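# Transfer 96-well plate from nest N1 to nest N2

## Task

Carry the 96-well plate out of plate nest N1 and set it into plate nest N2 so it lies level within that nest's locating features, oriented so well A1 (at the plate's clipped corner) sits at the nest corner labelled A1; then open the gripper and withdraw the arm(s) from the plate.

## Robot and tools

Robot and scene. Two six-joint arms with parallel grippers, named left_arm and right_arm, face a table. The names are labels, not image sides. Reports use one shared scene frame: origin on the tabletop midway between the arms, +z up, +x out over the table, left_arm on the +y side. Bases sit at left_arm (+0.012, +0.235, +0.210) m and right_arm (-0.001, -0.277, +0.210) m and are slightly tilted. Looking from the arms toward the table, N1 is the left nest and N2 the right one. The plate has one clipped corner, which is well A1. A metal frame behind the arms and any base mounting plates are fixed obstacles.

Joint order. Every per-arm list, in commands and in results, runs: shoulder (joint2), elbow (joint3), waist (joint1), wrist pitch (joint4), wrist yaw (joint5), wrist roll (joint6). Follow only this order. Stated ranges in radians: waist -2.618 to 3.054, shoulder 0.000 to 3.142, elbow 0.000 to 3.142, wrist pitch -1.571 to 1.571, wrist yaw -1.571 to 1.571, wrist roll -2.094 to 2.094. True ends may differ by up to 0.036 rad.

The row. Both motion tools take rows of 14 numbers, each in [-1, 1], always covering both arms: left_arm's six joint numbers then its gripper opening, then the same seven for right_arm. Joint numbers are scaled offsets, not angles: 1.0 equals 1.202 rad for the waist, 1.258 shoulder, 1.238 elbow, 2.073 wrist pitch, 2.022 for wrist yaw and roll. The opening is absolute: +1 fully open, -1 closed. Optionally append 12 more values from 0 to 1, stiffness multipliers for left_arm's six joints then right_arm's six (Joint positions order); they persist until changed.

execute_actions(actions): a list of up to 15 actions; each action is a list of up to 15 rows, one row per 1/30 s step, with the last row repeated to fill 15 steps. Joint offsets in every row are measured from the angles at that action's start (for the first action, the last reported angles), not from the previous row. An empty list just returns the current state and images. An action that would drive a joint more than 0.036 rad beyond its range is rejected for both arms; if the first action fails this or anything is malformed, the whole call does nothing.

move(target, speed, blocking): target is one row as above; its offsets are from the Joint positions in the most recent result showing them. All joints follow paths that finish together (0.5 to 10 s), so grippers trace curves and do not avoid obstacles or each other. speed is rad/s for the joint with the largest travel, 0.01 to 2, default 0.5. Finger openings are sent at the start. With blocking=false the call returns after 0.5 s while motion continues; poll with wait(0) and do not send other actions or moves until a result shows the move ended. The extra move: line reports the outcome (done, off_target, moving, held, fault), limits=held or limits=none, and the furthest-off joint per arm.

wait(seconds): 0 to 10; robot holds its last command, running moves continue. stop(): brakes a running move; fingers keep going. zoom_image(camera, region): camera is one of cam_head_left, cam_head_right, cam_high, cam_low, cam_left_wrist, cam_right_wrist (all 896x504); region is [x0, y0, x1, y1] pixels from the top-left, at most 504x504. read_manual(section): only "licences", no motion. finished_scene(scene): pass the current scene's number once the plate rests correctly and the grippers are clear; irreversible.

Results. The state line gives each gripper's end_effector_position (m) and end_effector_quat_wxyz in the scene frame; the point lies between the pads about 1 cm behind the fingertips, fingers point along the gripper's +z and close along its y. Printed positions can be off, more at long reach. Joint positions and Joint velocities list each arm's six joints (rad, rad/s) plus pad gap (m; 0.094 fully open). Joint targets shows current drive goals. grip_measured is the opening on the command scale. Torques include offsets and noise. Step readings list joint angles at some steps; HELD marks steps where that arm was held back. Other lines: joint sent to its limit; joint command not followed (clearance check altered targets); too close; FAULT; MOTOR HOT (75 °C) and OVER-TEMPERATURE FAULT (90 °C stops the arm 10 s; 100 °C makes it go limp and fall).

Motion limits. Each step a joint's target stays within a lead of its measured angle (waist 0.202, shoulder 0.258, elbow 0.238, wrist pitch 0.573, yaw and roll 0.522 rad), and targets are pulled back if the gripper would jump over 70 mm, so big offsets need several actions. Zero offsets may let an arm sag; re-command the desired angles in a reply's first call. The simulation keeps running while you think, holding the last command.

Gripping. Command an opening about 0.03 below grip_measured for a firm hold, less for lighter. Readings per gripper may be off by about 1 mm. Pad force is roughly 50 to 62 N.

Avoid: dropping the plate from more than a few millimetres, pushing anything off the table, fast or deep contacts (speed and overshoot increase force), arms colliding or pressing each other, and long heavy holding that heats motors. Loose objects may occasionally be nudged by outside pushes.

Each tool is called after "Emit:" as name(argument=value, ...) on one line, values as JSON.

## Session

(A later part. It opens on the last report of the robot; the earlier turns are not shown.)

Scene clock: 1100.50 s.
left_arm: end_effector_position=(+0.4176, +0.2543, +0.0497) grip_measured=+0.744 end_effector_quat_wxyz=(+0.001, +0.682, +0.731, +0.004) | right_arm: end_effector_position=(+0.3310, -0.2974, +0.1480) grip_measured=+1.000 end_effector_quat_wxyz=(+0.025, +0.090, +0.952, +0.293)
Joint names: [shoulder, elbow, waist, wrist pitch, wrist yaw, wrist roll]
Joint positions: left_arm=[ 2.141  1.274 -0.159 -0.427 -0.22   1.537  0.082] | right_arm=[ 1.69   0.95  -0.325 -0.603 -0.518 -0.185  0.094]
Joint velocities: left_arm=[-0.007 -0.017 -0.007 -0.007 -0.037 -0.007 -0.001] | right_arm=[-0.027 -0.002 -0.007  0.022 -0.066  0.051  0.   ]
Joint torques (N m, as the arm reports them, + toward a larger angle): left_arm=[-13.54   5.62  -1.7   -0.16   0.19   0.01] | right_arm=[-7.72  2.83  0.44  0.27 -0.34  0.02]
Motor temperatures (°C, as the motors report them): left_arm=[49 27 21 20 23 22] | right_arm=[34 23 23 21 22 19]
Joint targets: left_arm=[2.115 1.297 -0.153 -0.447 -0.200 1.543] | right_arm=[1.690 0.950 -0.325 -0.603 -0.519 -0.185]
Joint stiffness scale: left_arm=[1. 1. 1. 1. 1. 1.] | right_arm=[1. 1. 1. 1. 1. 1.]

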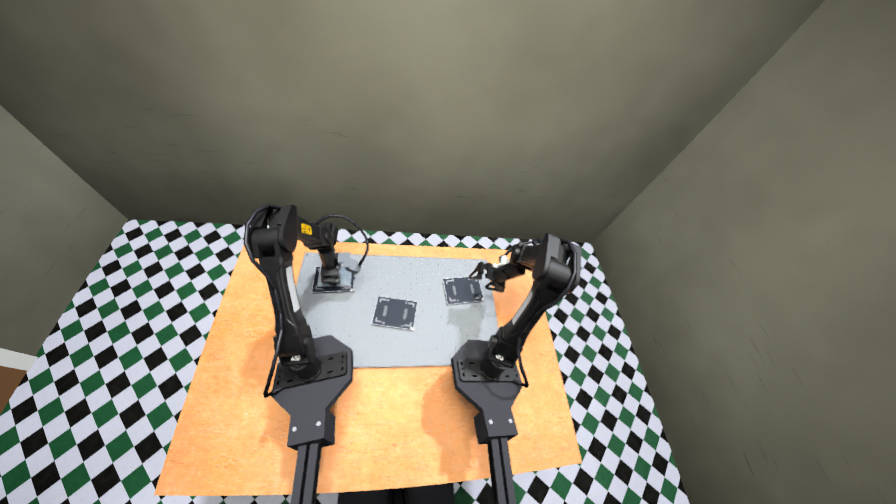

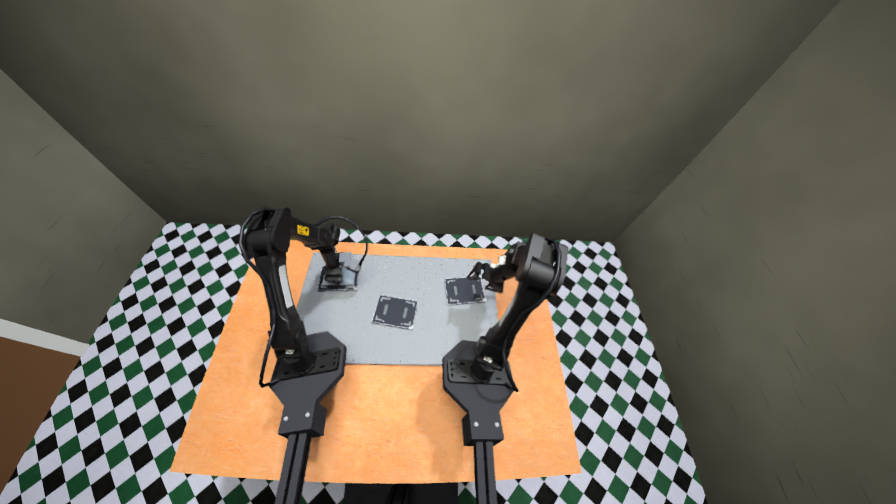

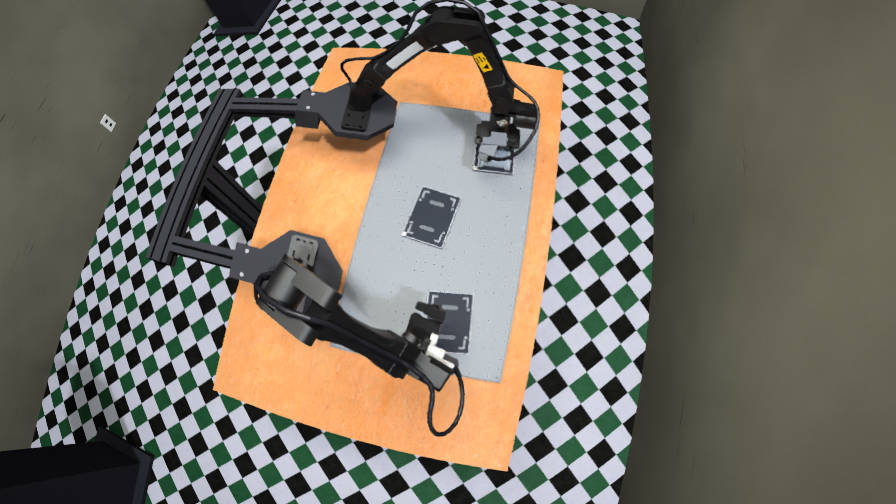

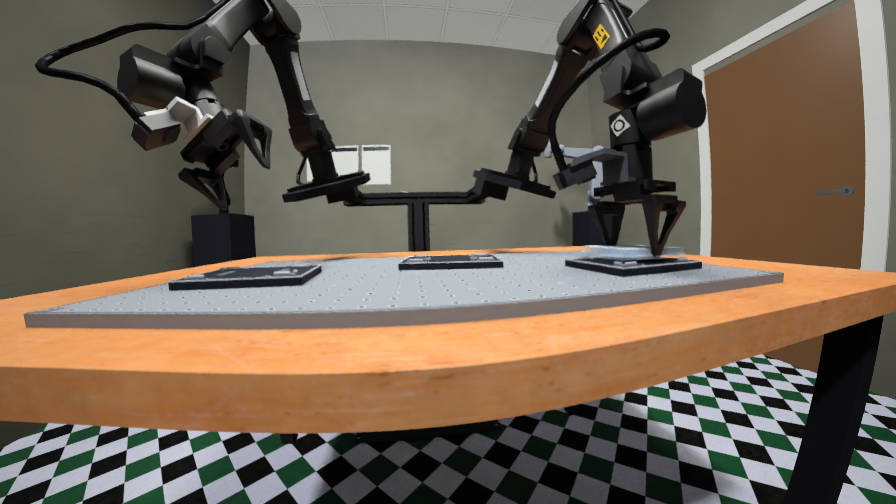

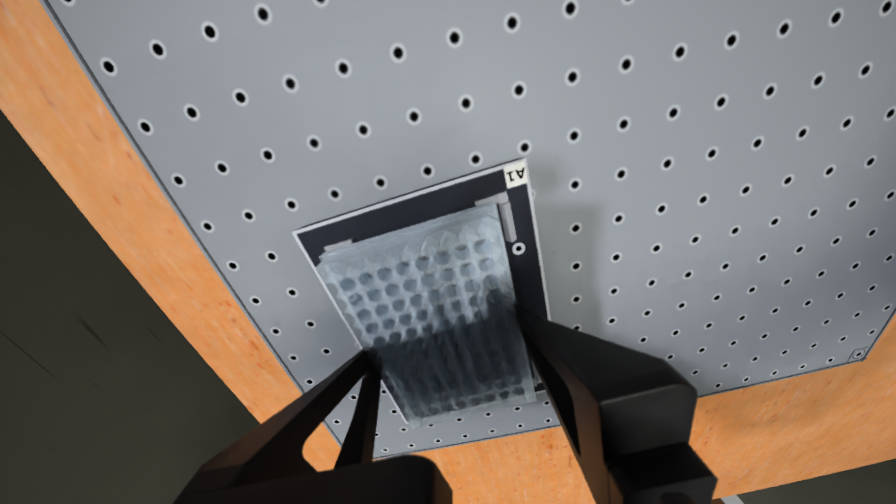

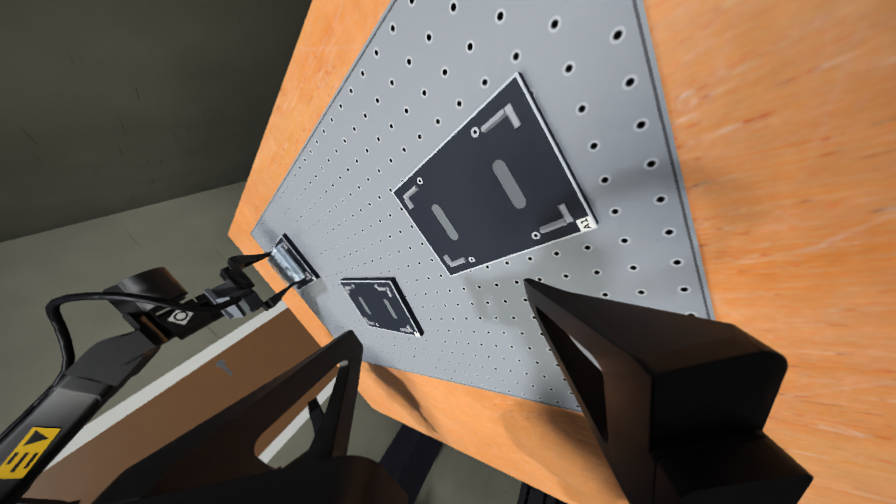

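Emit:
execute_actions(actions=[[[-0.015,0.019,0.005,-0.010,0.010,0.003,0.72,0,0,0,0,0,0,1],[-0.012,0.019,0.005,-0.0105,0.010,0.003,0.72,0,0,0,0,0,0,1],[-0.009,0.019,0.005,-0.011,0.010,0.003,0.72,0,0,0,0,0,0,1],[-0.006,0.019,0.005,-0.0115,0.010,0.003,0.72,0,0,0,0,0,0,1],[-0.003,0.019,0.005,-0.012,0.010,0.003,0.72,0,0,0,0,0,0,1],[0.0,0.019,0.005,-0.0125,0.010,0.003,0.72,0,0,0,0,0,0,1],[0.002,0.019,0.005,-0.013,0.010,0.003,0.72,0,0,0,0,0,0,1],[0.002,0.019,0.005,-0.0135,0.010,0.003,0.72,0,0,0,0,0,0,1]]])

Emit:
wait(seconds=0.5)

Emit:
zoom_image(camera="cam_left_wrist", region=[275,145,575,445])

Scene clock: 1127.20 s.
left_arm: end_effector_position=(+0.4157, +0.2542, +0.0497) grip_measured=+0.744 end_effector_quat_wxyz=(-0.001, +0.683, +0.731, +0.001) | right_arm: end_effector_position=(+0.3310, -0.2974, +0.1479) grip_measured=+1.000 end_effector_quat_wxyz=(+0.025, +0.090, +0.952, +0.293)
Joint names: [shoulder, elbow, waist, wrist pitch, wrist yaw, wrist roll]
Joint positions: left_arm=[ 2.141  1.274 -0.159 -0.435 -0.22   1.537  0.082] | right_arm=[ 1.69   0.95  -0.325 -0.603 -0.518 -0.185  0.094]
Joint velocities: left_arm=[-0.007  0.007  0.007 -0.066 -0.051  0.022  0.001] | right_arm=[ 0.002 -0.027 -0.002 -0.037 -0.022 -0.007  0.   ]
Joint torques (N m, as the arm reports them, + toward a larger angle): left_arm=[-11.18   5.6   -1.7   -0.18   0.19   0.02] | right_arm=[-7.67  2.83  0.45  0.26 -0.33  0.03]
Motor temperatures (°C, as the motors report them): left_arm=[52 27 21 20 23 22] | right_arm=[34 23 23 21 22 19]
Joint targets: left_arm=[2.143 1.297 -0.153 -0.455 -0.200 1.543] | right_arm=[1.690 0.950 -0.325 -0.603 -0.518 -0.185]
Joint stiffness scale: left_arm=[1. 1. 1. 1. 1. 1.] | right_arm=[1. 1. 1. 1. 1. 1.]
Step readings (joint positions):
0: left_arm=[2.141 1.274 -0.159 -0.428 -0.220 1.537] | right_arm=[1.690 0.950 -0.325 -0.603 -0.518 -0.185]
1: left_arm=[2.141 1.274 -0.159 -0.428 -0.220 1.537] | right_arm=[1.690 0.950 -0.325 -0.603 -0.518 -0.185]
2: left_arm=[2.141 1.274 -0.159 -0.428 -0.220 1.537] | right_arm=[1.690 0.950 -0.325 -0.603 -0.518 -0.185]
4: left_arm=[2.141 1.274 -0.159 -0.429 -0.220 1.537] | right_arm=[1.690 0.950 -0.325 -0.603 -0.518 -0.185]
8: left_arm=[2.141 1.274 -0.159 -0.432 -0.220 1.537] | right_arm=[1.690 0.950 -0.325 -0.603 -0.518 -0.185]
15: Joint positions above

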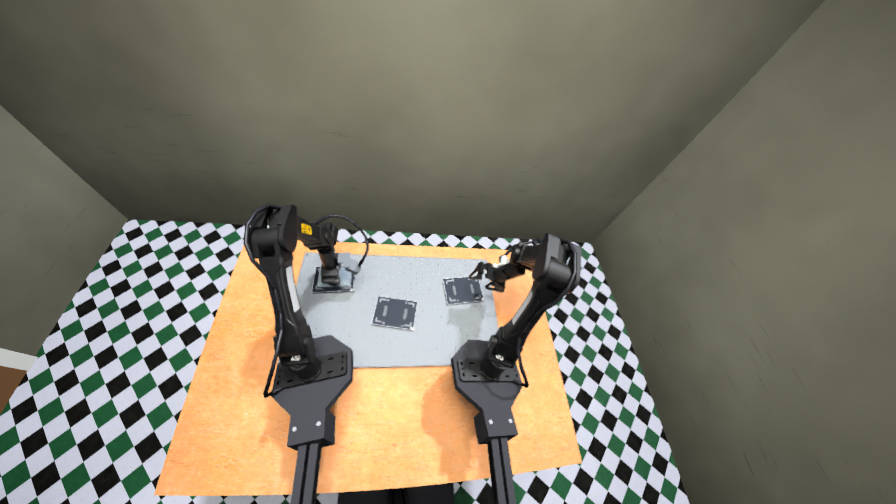

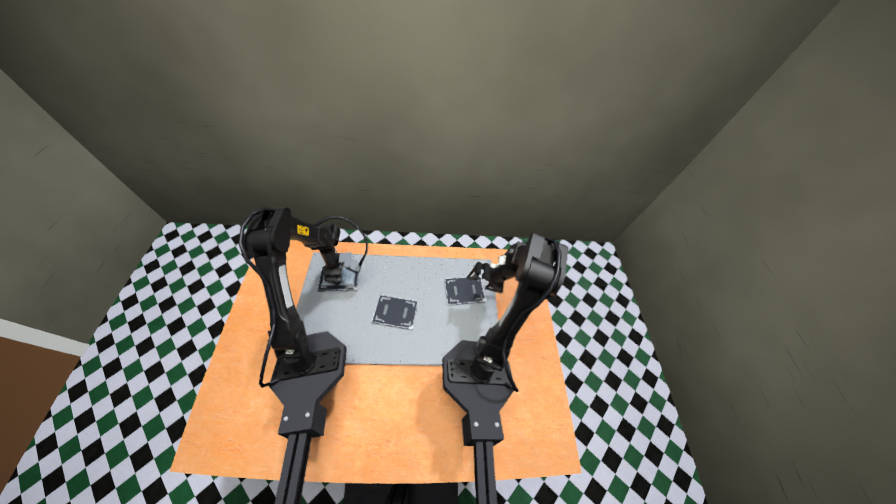

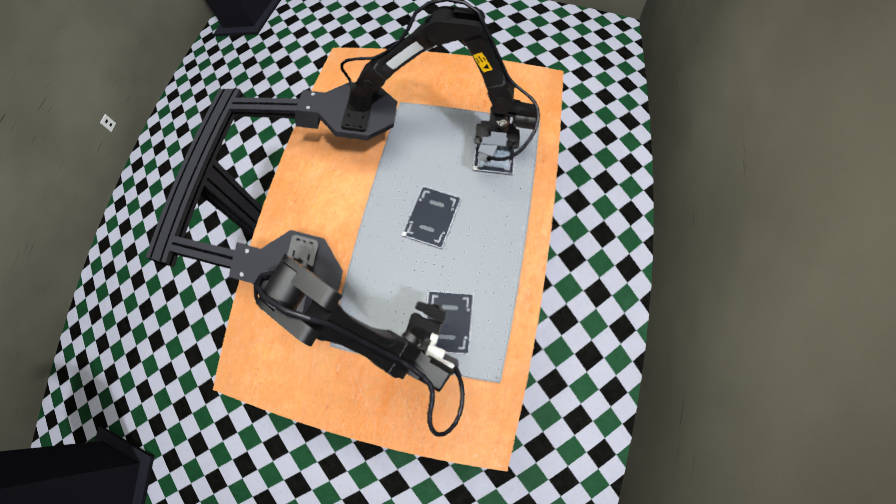

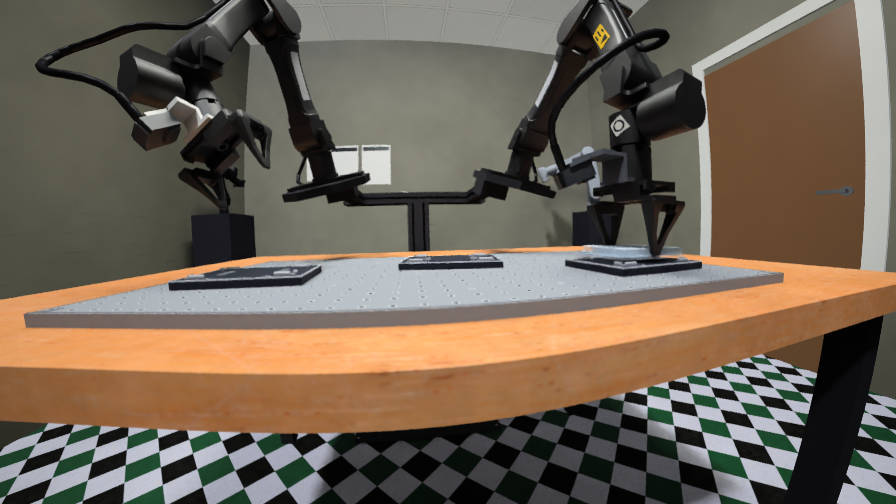

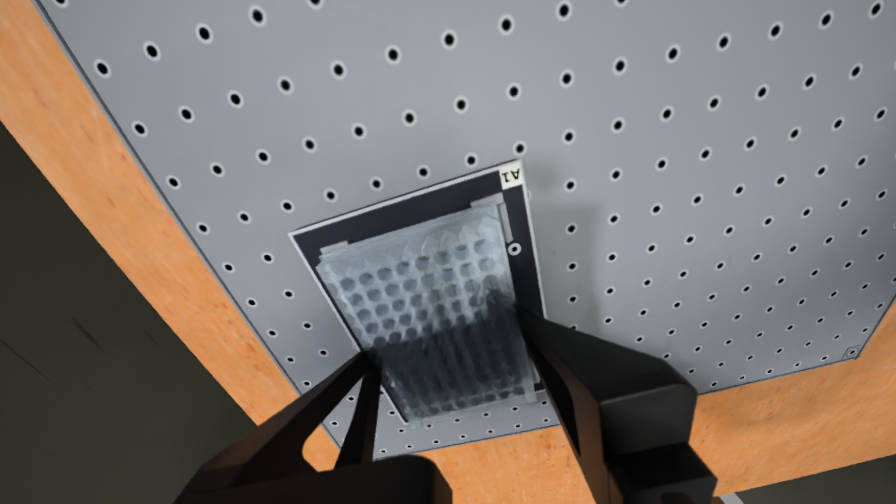

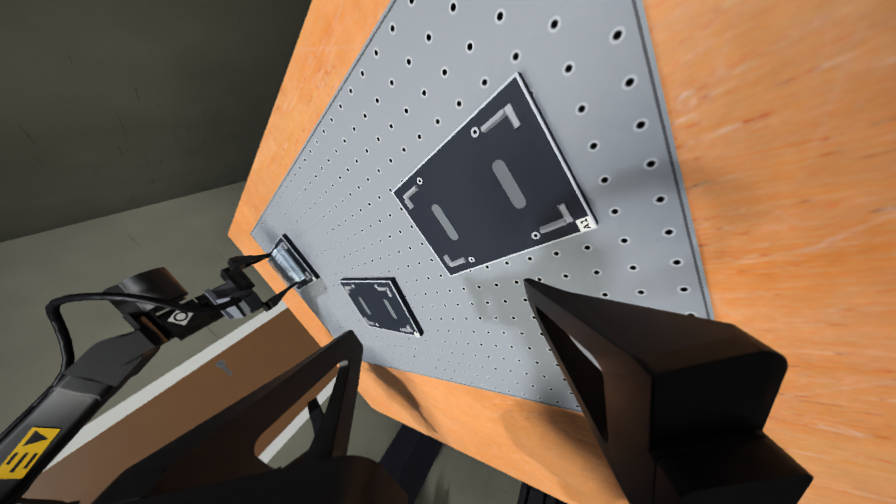

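Scene clock: 1127.70 s.
left_arm: end_effector_position=(+0.4156, +0.2542, +0.0497) grip_measured=+0.744 end_effector_quat_wxyz=(-0.001, +0.683, +0.731, +0.001) | right_arm: end_effector_position=(+0.3310, -0.2974, +0.1479) grip_measured=+1.000 end_effector_quat_wxyz=(+0.025, +0.090, +0.952, +0.293)
Joint names: [shoulder, elbow, waist, wrist pitch, wrist yaw, wrist roll]
Joint positions: left_arm=[ 2.141  1.274 -0.159 -0.436 -0.22   1.537  0.082] | right_arm=[ 1.69   0.95  -0.325 -0.603 -0.518 -0.185  0.094]
Joint velocities: left_arm=[-0.007 -0.027 -0.007 -0.095  0.007 -0.037 -0.   ] | right_arm=[-0.007  0.002 -0.007  0.022  0.022 -0.037  0.   ]
Joint torques (N m, as the arm reports them, + toward a larger angle): left_arm=[-11.18   5.61  -1.7   -0.18   0.19   0.01] | right_arm=[-7.69  2.83  0.48  0.26 -0.34  0.02]
Motor temperatures (°C, as the motors report them): left_arm=[52 27 21 20 23 22] | right_arm=[34 23 23 21 22 19]
Joint targets: left_arm=[2.143 1.297 -0.153 -0.455 -0.200 1.543] | right_arm=[1.690 0.950 -0.325 -0.603 -0.518 -0.185]
Joint stiffness scale: left_arm=[1. 1. 1. 1. 1. 1.] | right_arm=[1. 1. 1. 1. 1. 1.]
wait: 0.50 s; at rest by 0.17 s

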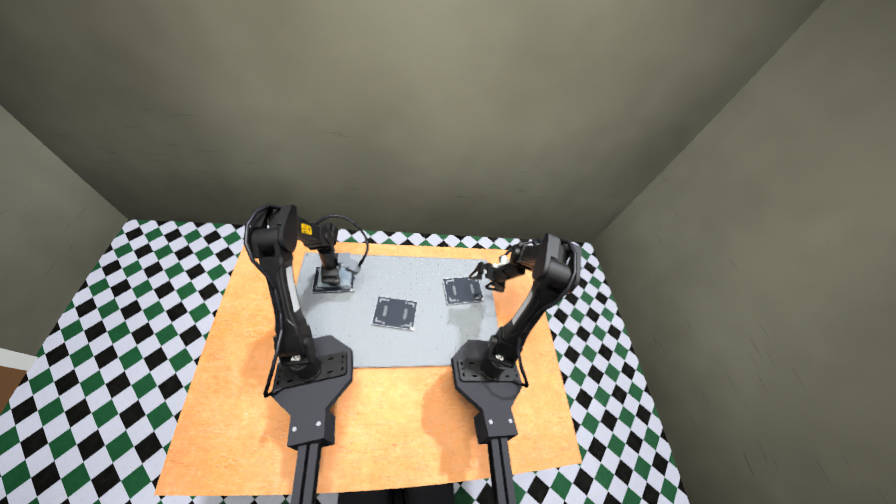

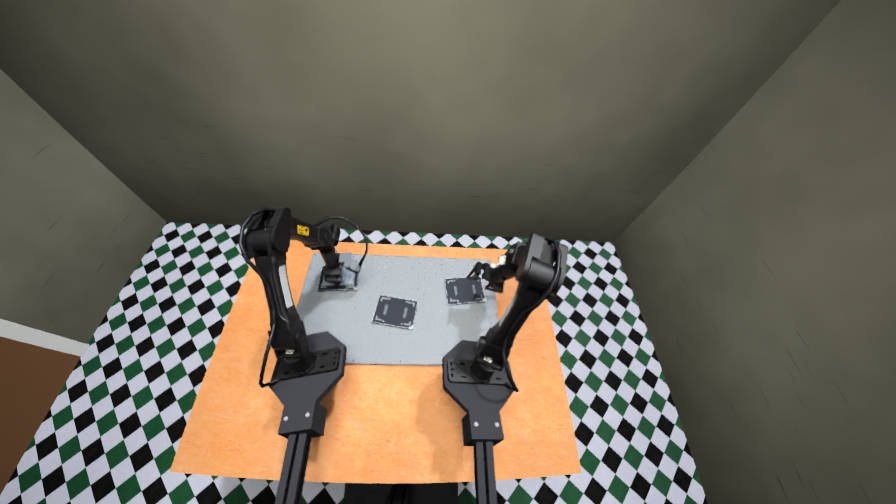

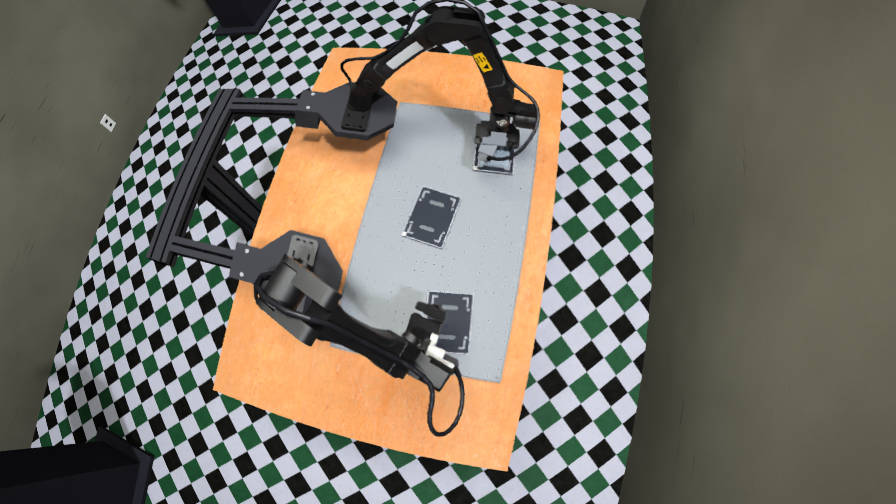

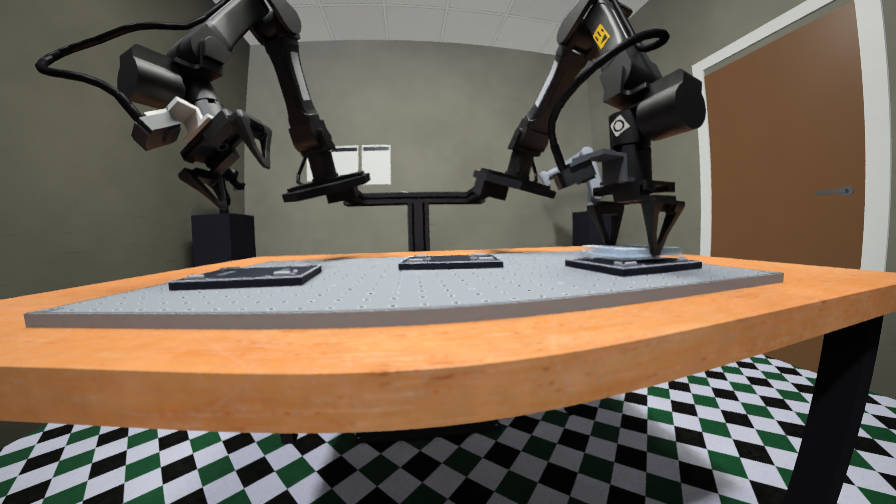

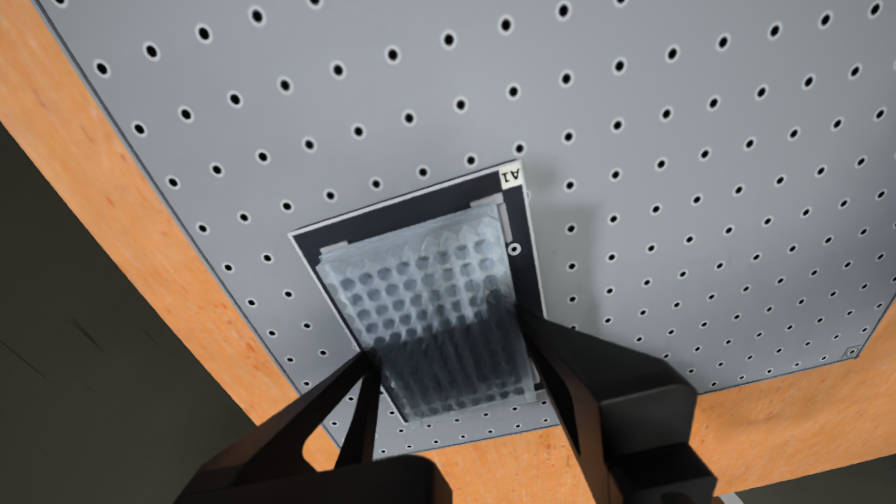

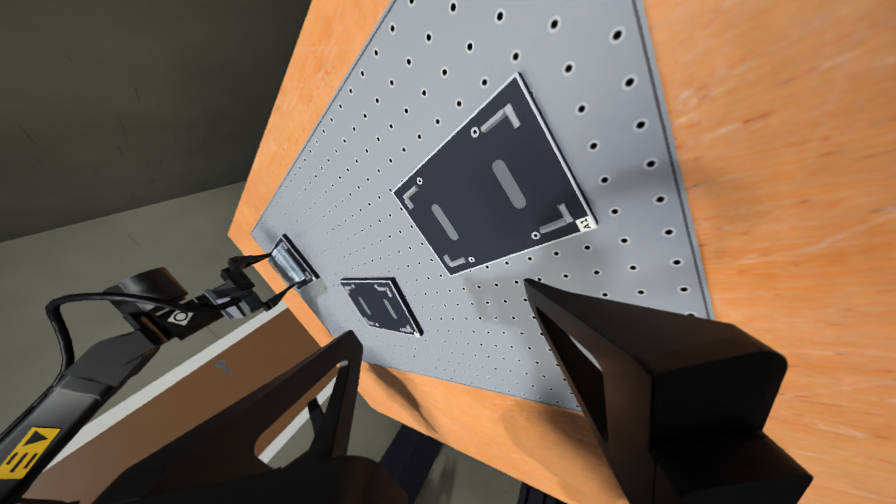

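Region (275, 145, 575, 445) of cam_left_wrist's 896x504 image, scaled by 1.680, with more detail than that image has.

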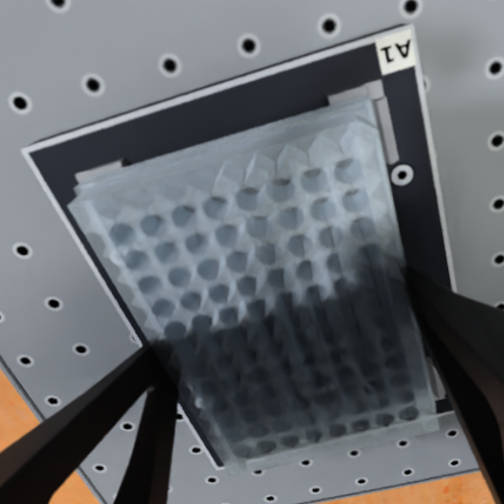

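Emit:
execute_actions(actions=[[[0.002,0.019,0.005,-0.008,0.010,0.003,0.72,0,0,0,0,0,0,1],[0.003,0.019,0.005,-0.006,0.010,0.003,0.72,0,0,0,0,0,0,1],[0.004,0.019,0.005,-0.004,0.010,0.003,0.72,0,0,0,0,0,0,1],[0.005,0.019,0.005,-0.002,0.010,0.003,0.72,0,0,0,0,0,0,1],[0.006,0.019,0.006,0.0,0.010,0.003,0.72,0,0,0,0,0,0,1],[0.007,0.019,0.006,0.001,0.010,0.003,0.72,0,0,0,0,0,0,1]]])

Emit:
wait(seconds=0.5)

Scene clock: 1137.53 s.
left_arm: end_effector_position=(+0.4156, +0.2542, +0.0497) grip_measured=+0.744 end_effector_quat_wxyz=(-0.001, +0.683, +0.731, +0.001) | right_arm: end_effector_position=(+0.3310, -0.2975, +0.1479) grip_measured=+1.000 end_effector_quat_wxyz=(+0.025, +0.090, +0.952, +0.293)
Joint names: [shoulder, elbow, waist, wrist pitch, wrist yaw, wrist roll]
Joint positions: left_arm=[ 2.141  1.274 -0.159 -0.436 -0.22   1.537  0.082] | right_arm=[ 1.69   0.95  -0.325 -0.603 -0.517 -0.185  0.094]
Joint velocities: left_arm=[-0.002 -0.002 -0.007 -0.051 -0.11  -0.007  0.001] | right_arm=[-0.007 -0.002  0.017  0.007  0.022  0.007  0.   ]
Joint torques (N m, as the arm reports them, + toward a larger angle): left_arm=[-10.66   5.6   -1.6    0.02   0.19   0.02] | right_arm=[-7.71  2.84  0.48  0.27 -0.33  0.02]
Motor temperatures (°C, as the motors report them): left_arm=[50 27 21 20 23 22] | right_arm=[34 23 23 21 22 19]
Joint targets: left_arm=[2.150 1.297 -0.151 -0.433 -0.200 1.543] | right_arm=[1.690 0.950 -0.325 -0.603 -0.518 -0.185]
Joint stiffness scale: left_arm=[1. 1. 1. 1. 1. 1.] | right_arm=[1. 1. 1. 1. 1. 1.]
Step readings (joint positions):
0: left_arm=[2.141 1.274 -0.159 -0.436 -0.220 1.537] | right_arm=[1.690 0.950 -0.325 -0.603 -0.518 -0.185]
1: left_arm=[2.141 1.274 -0.159 -0.436 -0.220 1.537] | right_arm=[1.690 0.950 -0.325 -0.603 -0.518 -0.185]
2: left_arm=[2.141 1.274 -0.159 -0.436 -0.220 1.537] | right_arm=[1.690 0.950 -0.325 -0.603 -0.518 -0.185]
4: left_arm=[2.141 1.274 -0.159 -0.436 -0.220 1.537] | right_arm=[1.690 0.950 -0.325 -0.603 -0.517 -0.185]
8: left_arm=[2.141 1.274 -0.159 -0.436 -0.220 1.537] | right_arm=[1.690 0.950 -0.325 -0.603 -0.517 -0.185]
15: Joint positions above

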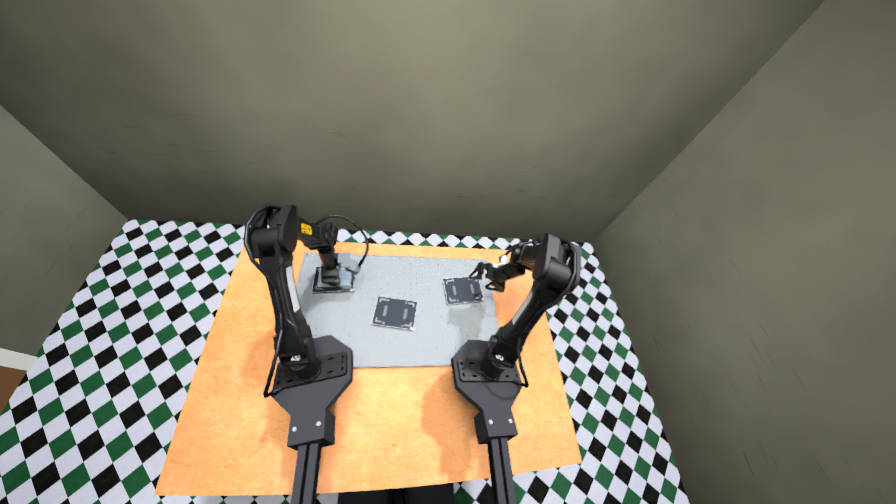

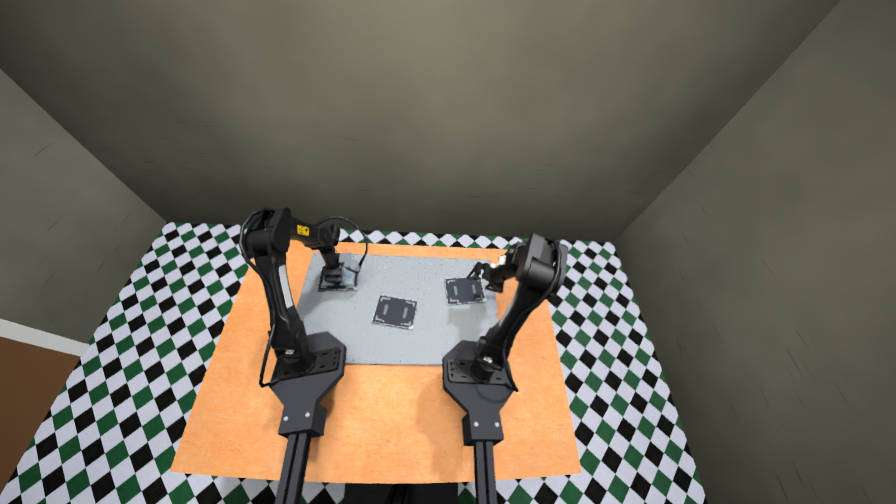

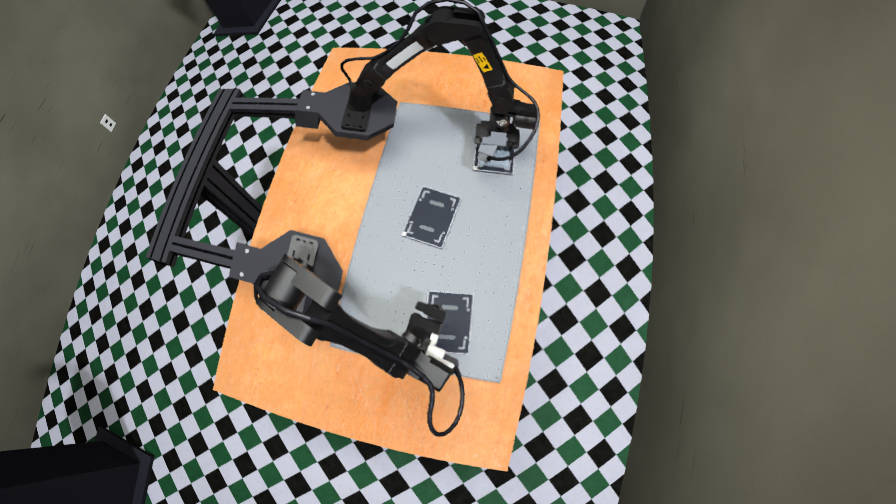

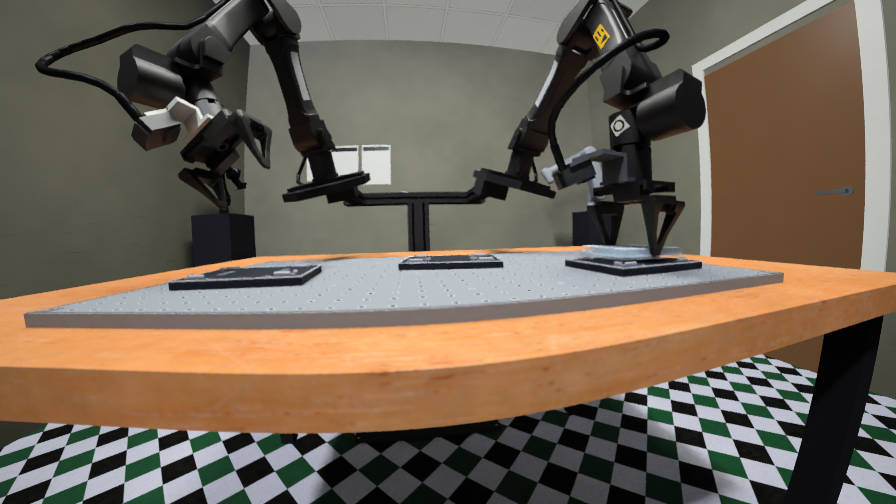

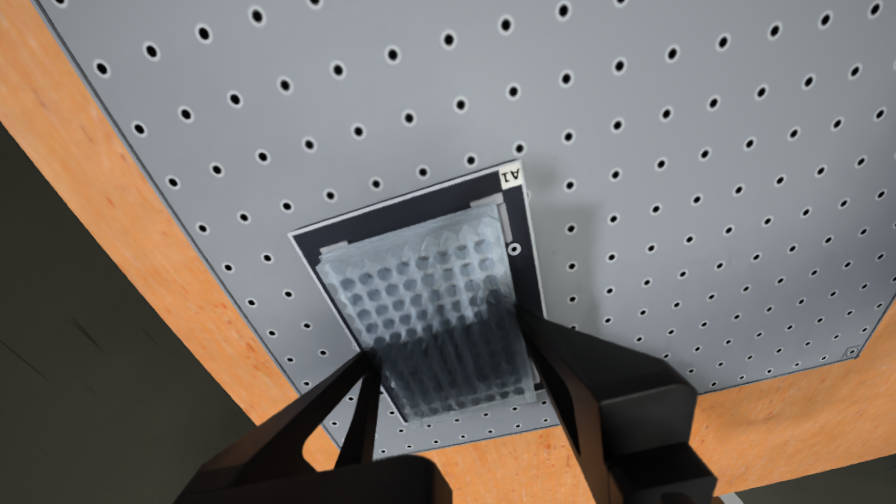

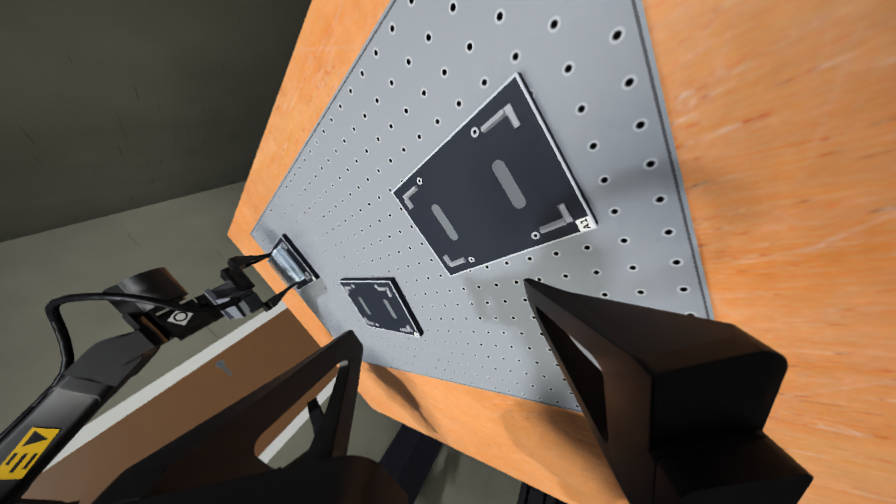

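Scene clock: 1138.03 s.
left_arm: end_effector_position=(+0.4156, +0.2542, +0.0497) grip_measured=+0.744 end_effector_quat_wxyz=(-0.001, +0.683, +0.731, +0.001) | right_arm: end_effector_position=(+0.3310, -0.2975, +0.1479) grip_measured=+1.000 end_effector_quat_wxyz=(+0.025, +0.090, +0.952, +0.293)
Joint names: [shoulder, elbow, waist, wrist pitch, wrist yaw, wrist roll]
Joint positions: left_arm=[ 2.141  1.274 -0.159 -0.436 -0.22   1.537  0.082] | right_arm=[ 1.69   0.95  -0.325 -0.603 -0.517 -0.185  0.094]
Joint velocities: left_arm=[-0.012 -0.012 -0.002 -0.066  0.007 -0.022 -0.   ] | right_arm=[ 0.002 -0.017 -0.007  0.037  0.007 -0.007  0.   ]
Joint torques (N m, as the arm reports them, + toward a larger angle): left_arm=[-10.65   5.6   -1.6    0.02   0.2    0.01] | right_arm=[-7.7   2.83  0.5   0.27 -0.34  0.02]
Motor temperatures (°C, as the motors report them): left_arm=[50 27 21 20 23 22] | right_arm=[34 23 23 21 22 19]
Joint targets: left_arm=[2.150 1.297 -0.151 -0.433 -0.200 1.543] | right_arm=[1.690 0.950 -0.325 -0.603 -0.518 -0.185]
Joint stiffness scale: left_arm=[1. 1. 1. 1. 1. 1.] | right_arm=[1. 1. 1. 1. 1. 1.]
wait: 0.50 s; at rest by 0.17 s

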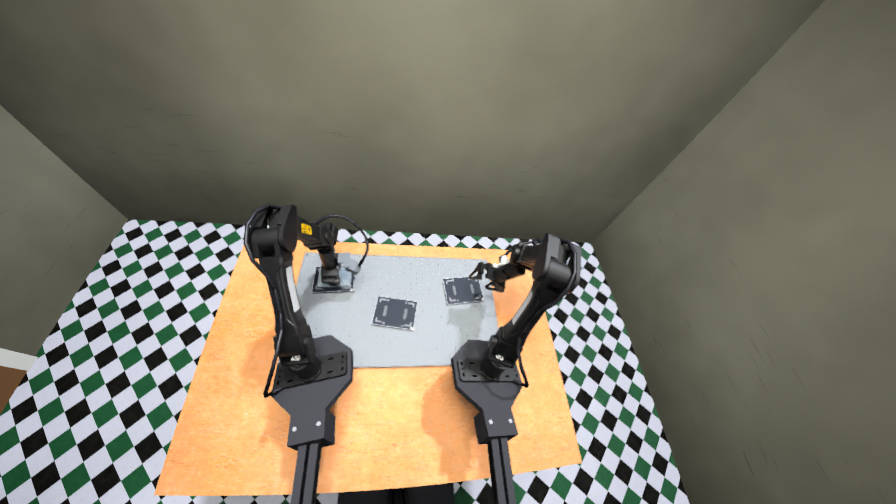

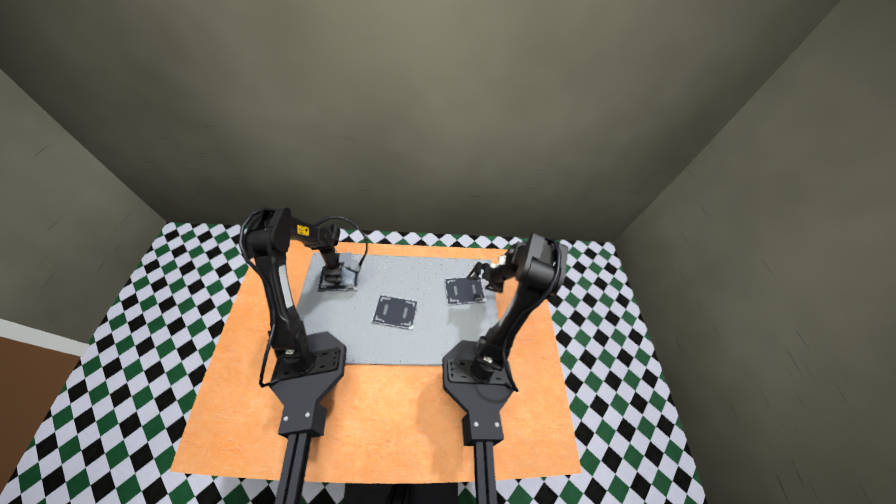

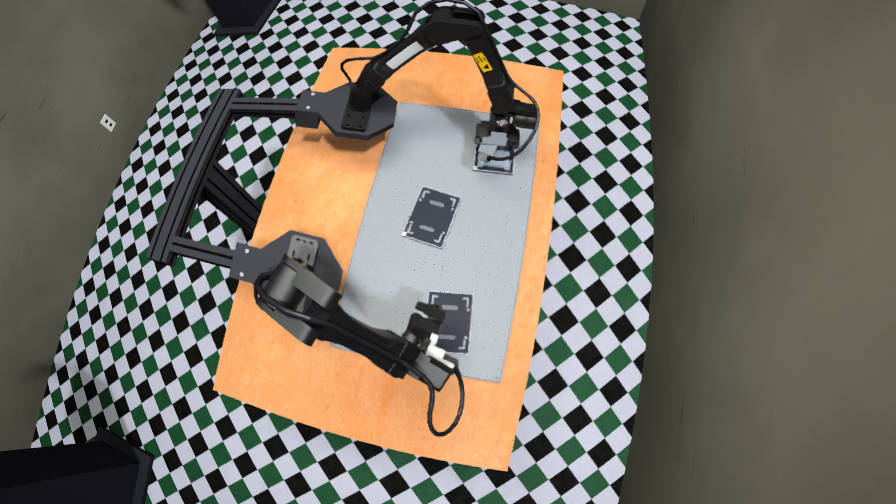

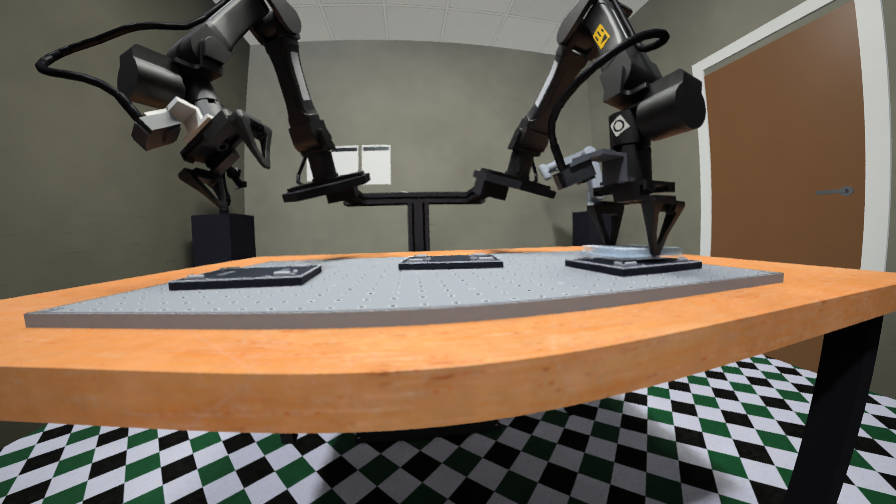

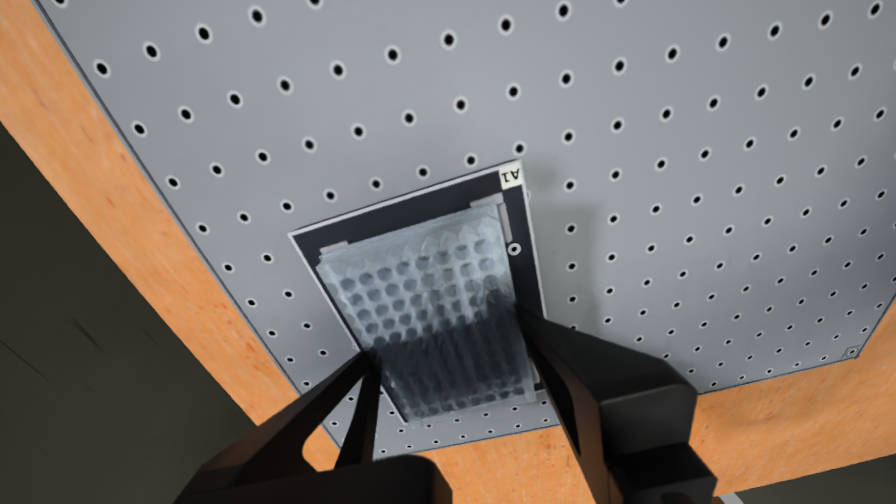

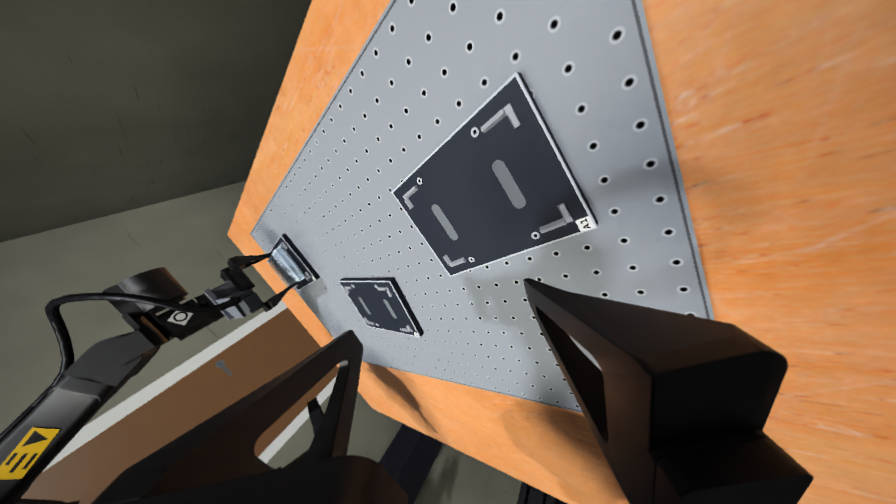

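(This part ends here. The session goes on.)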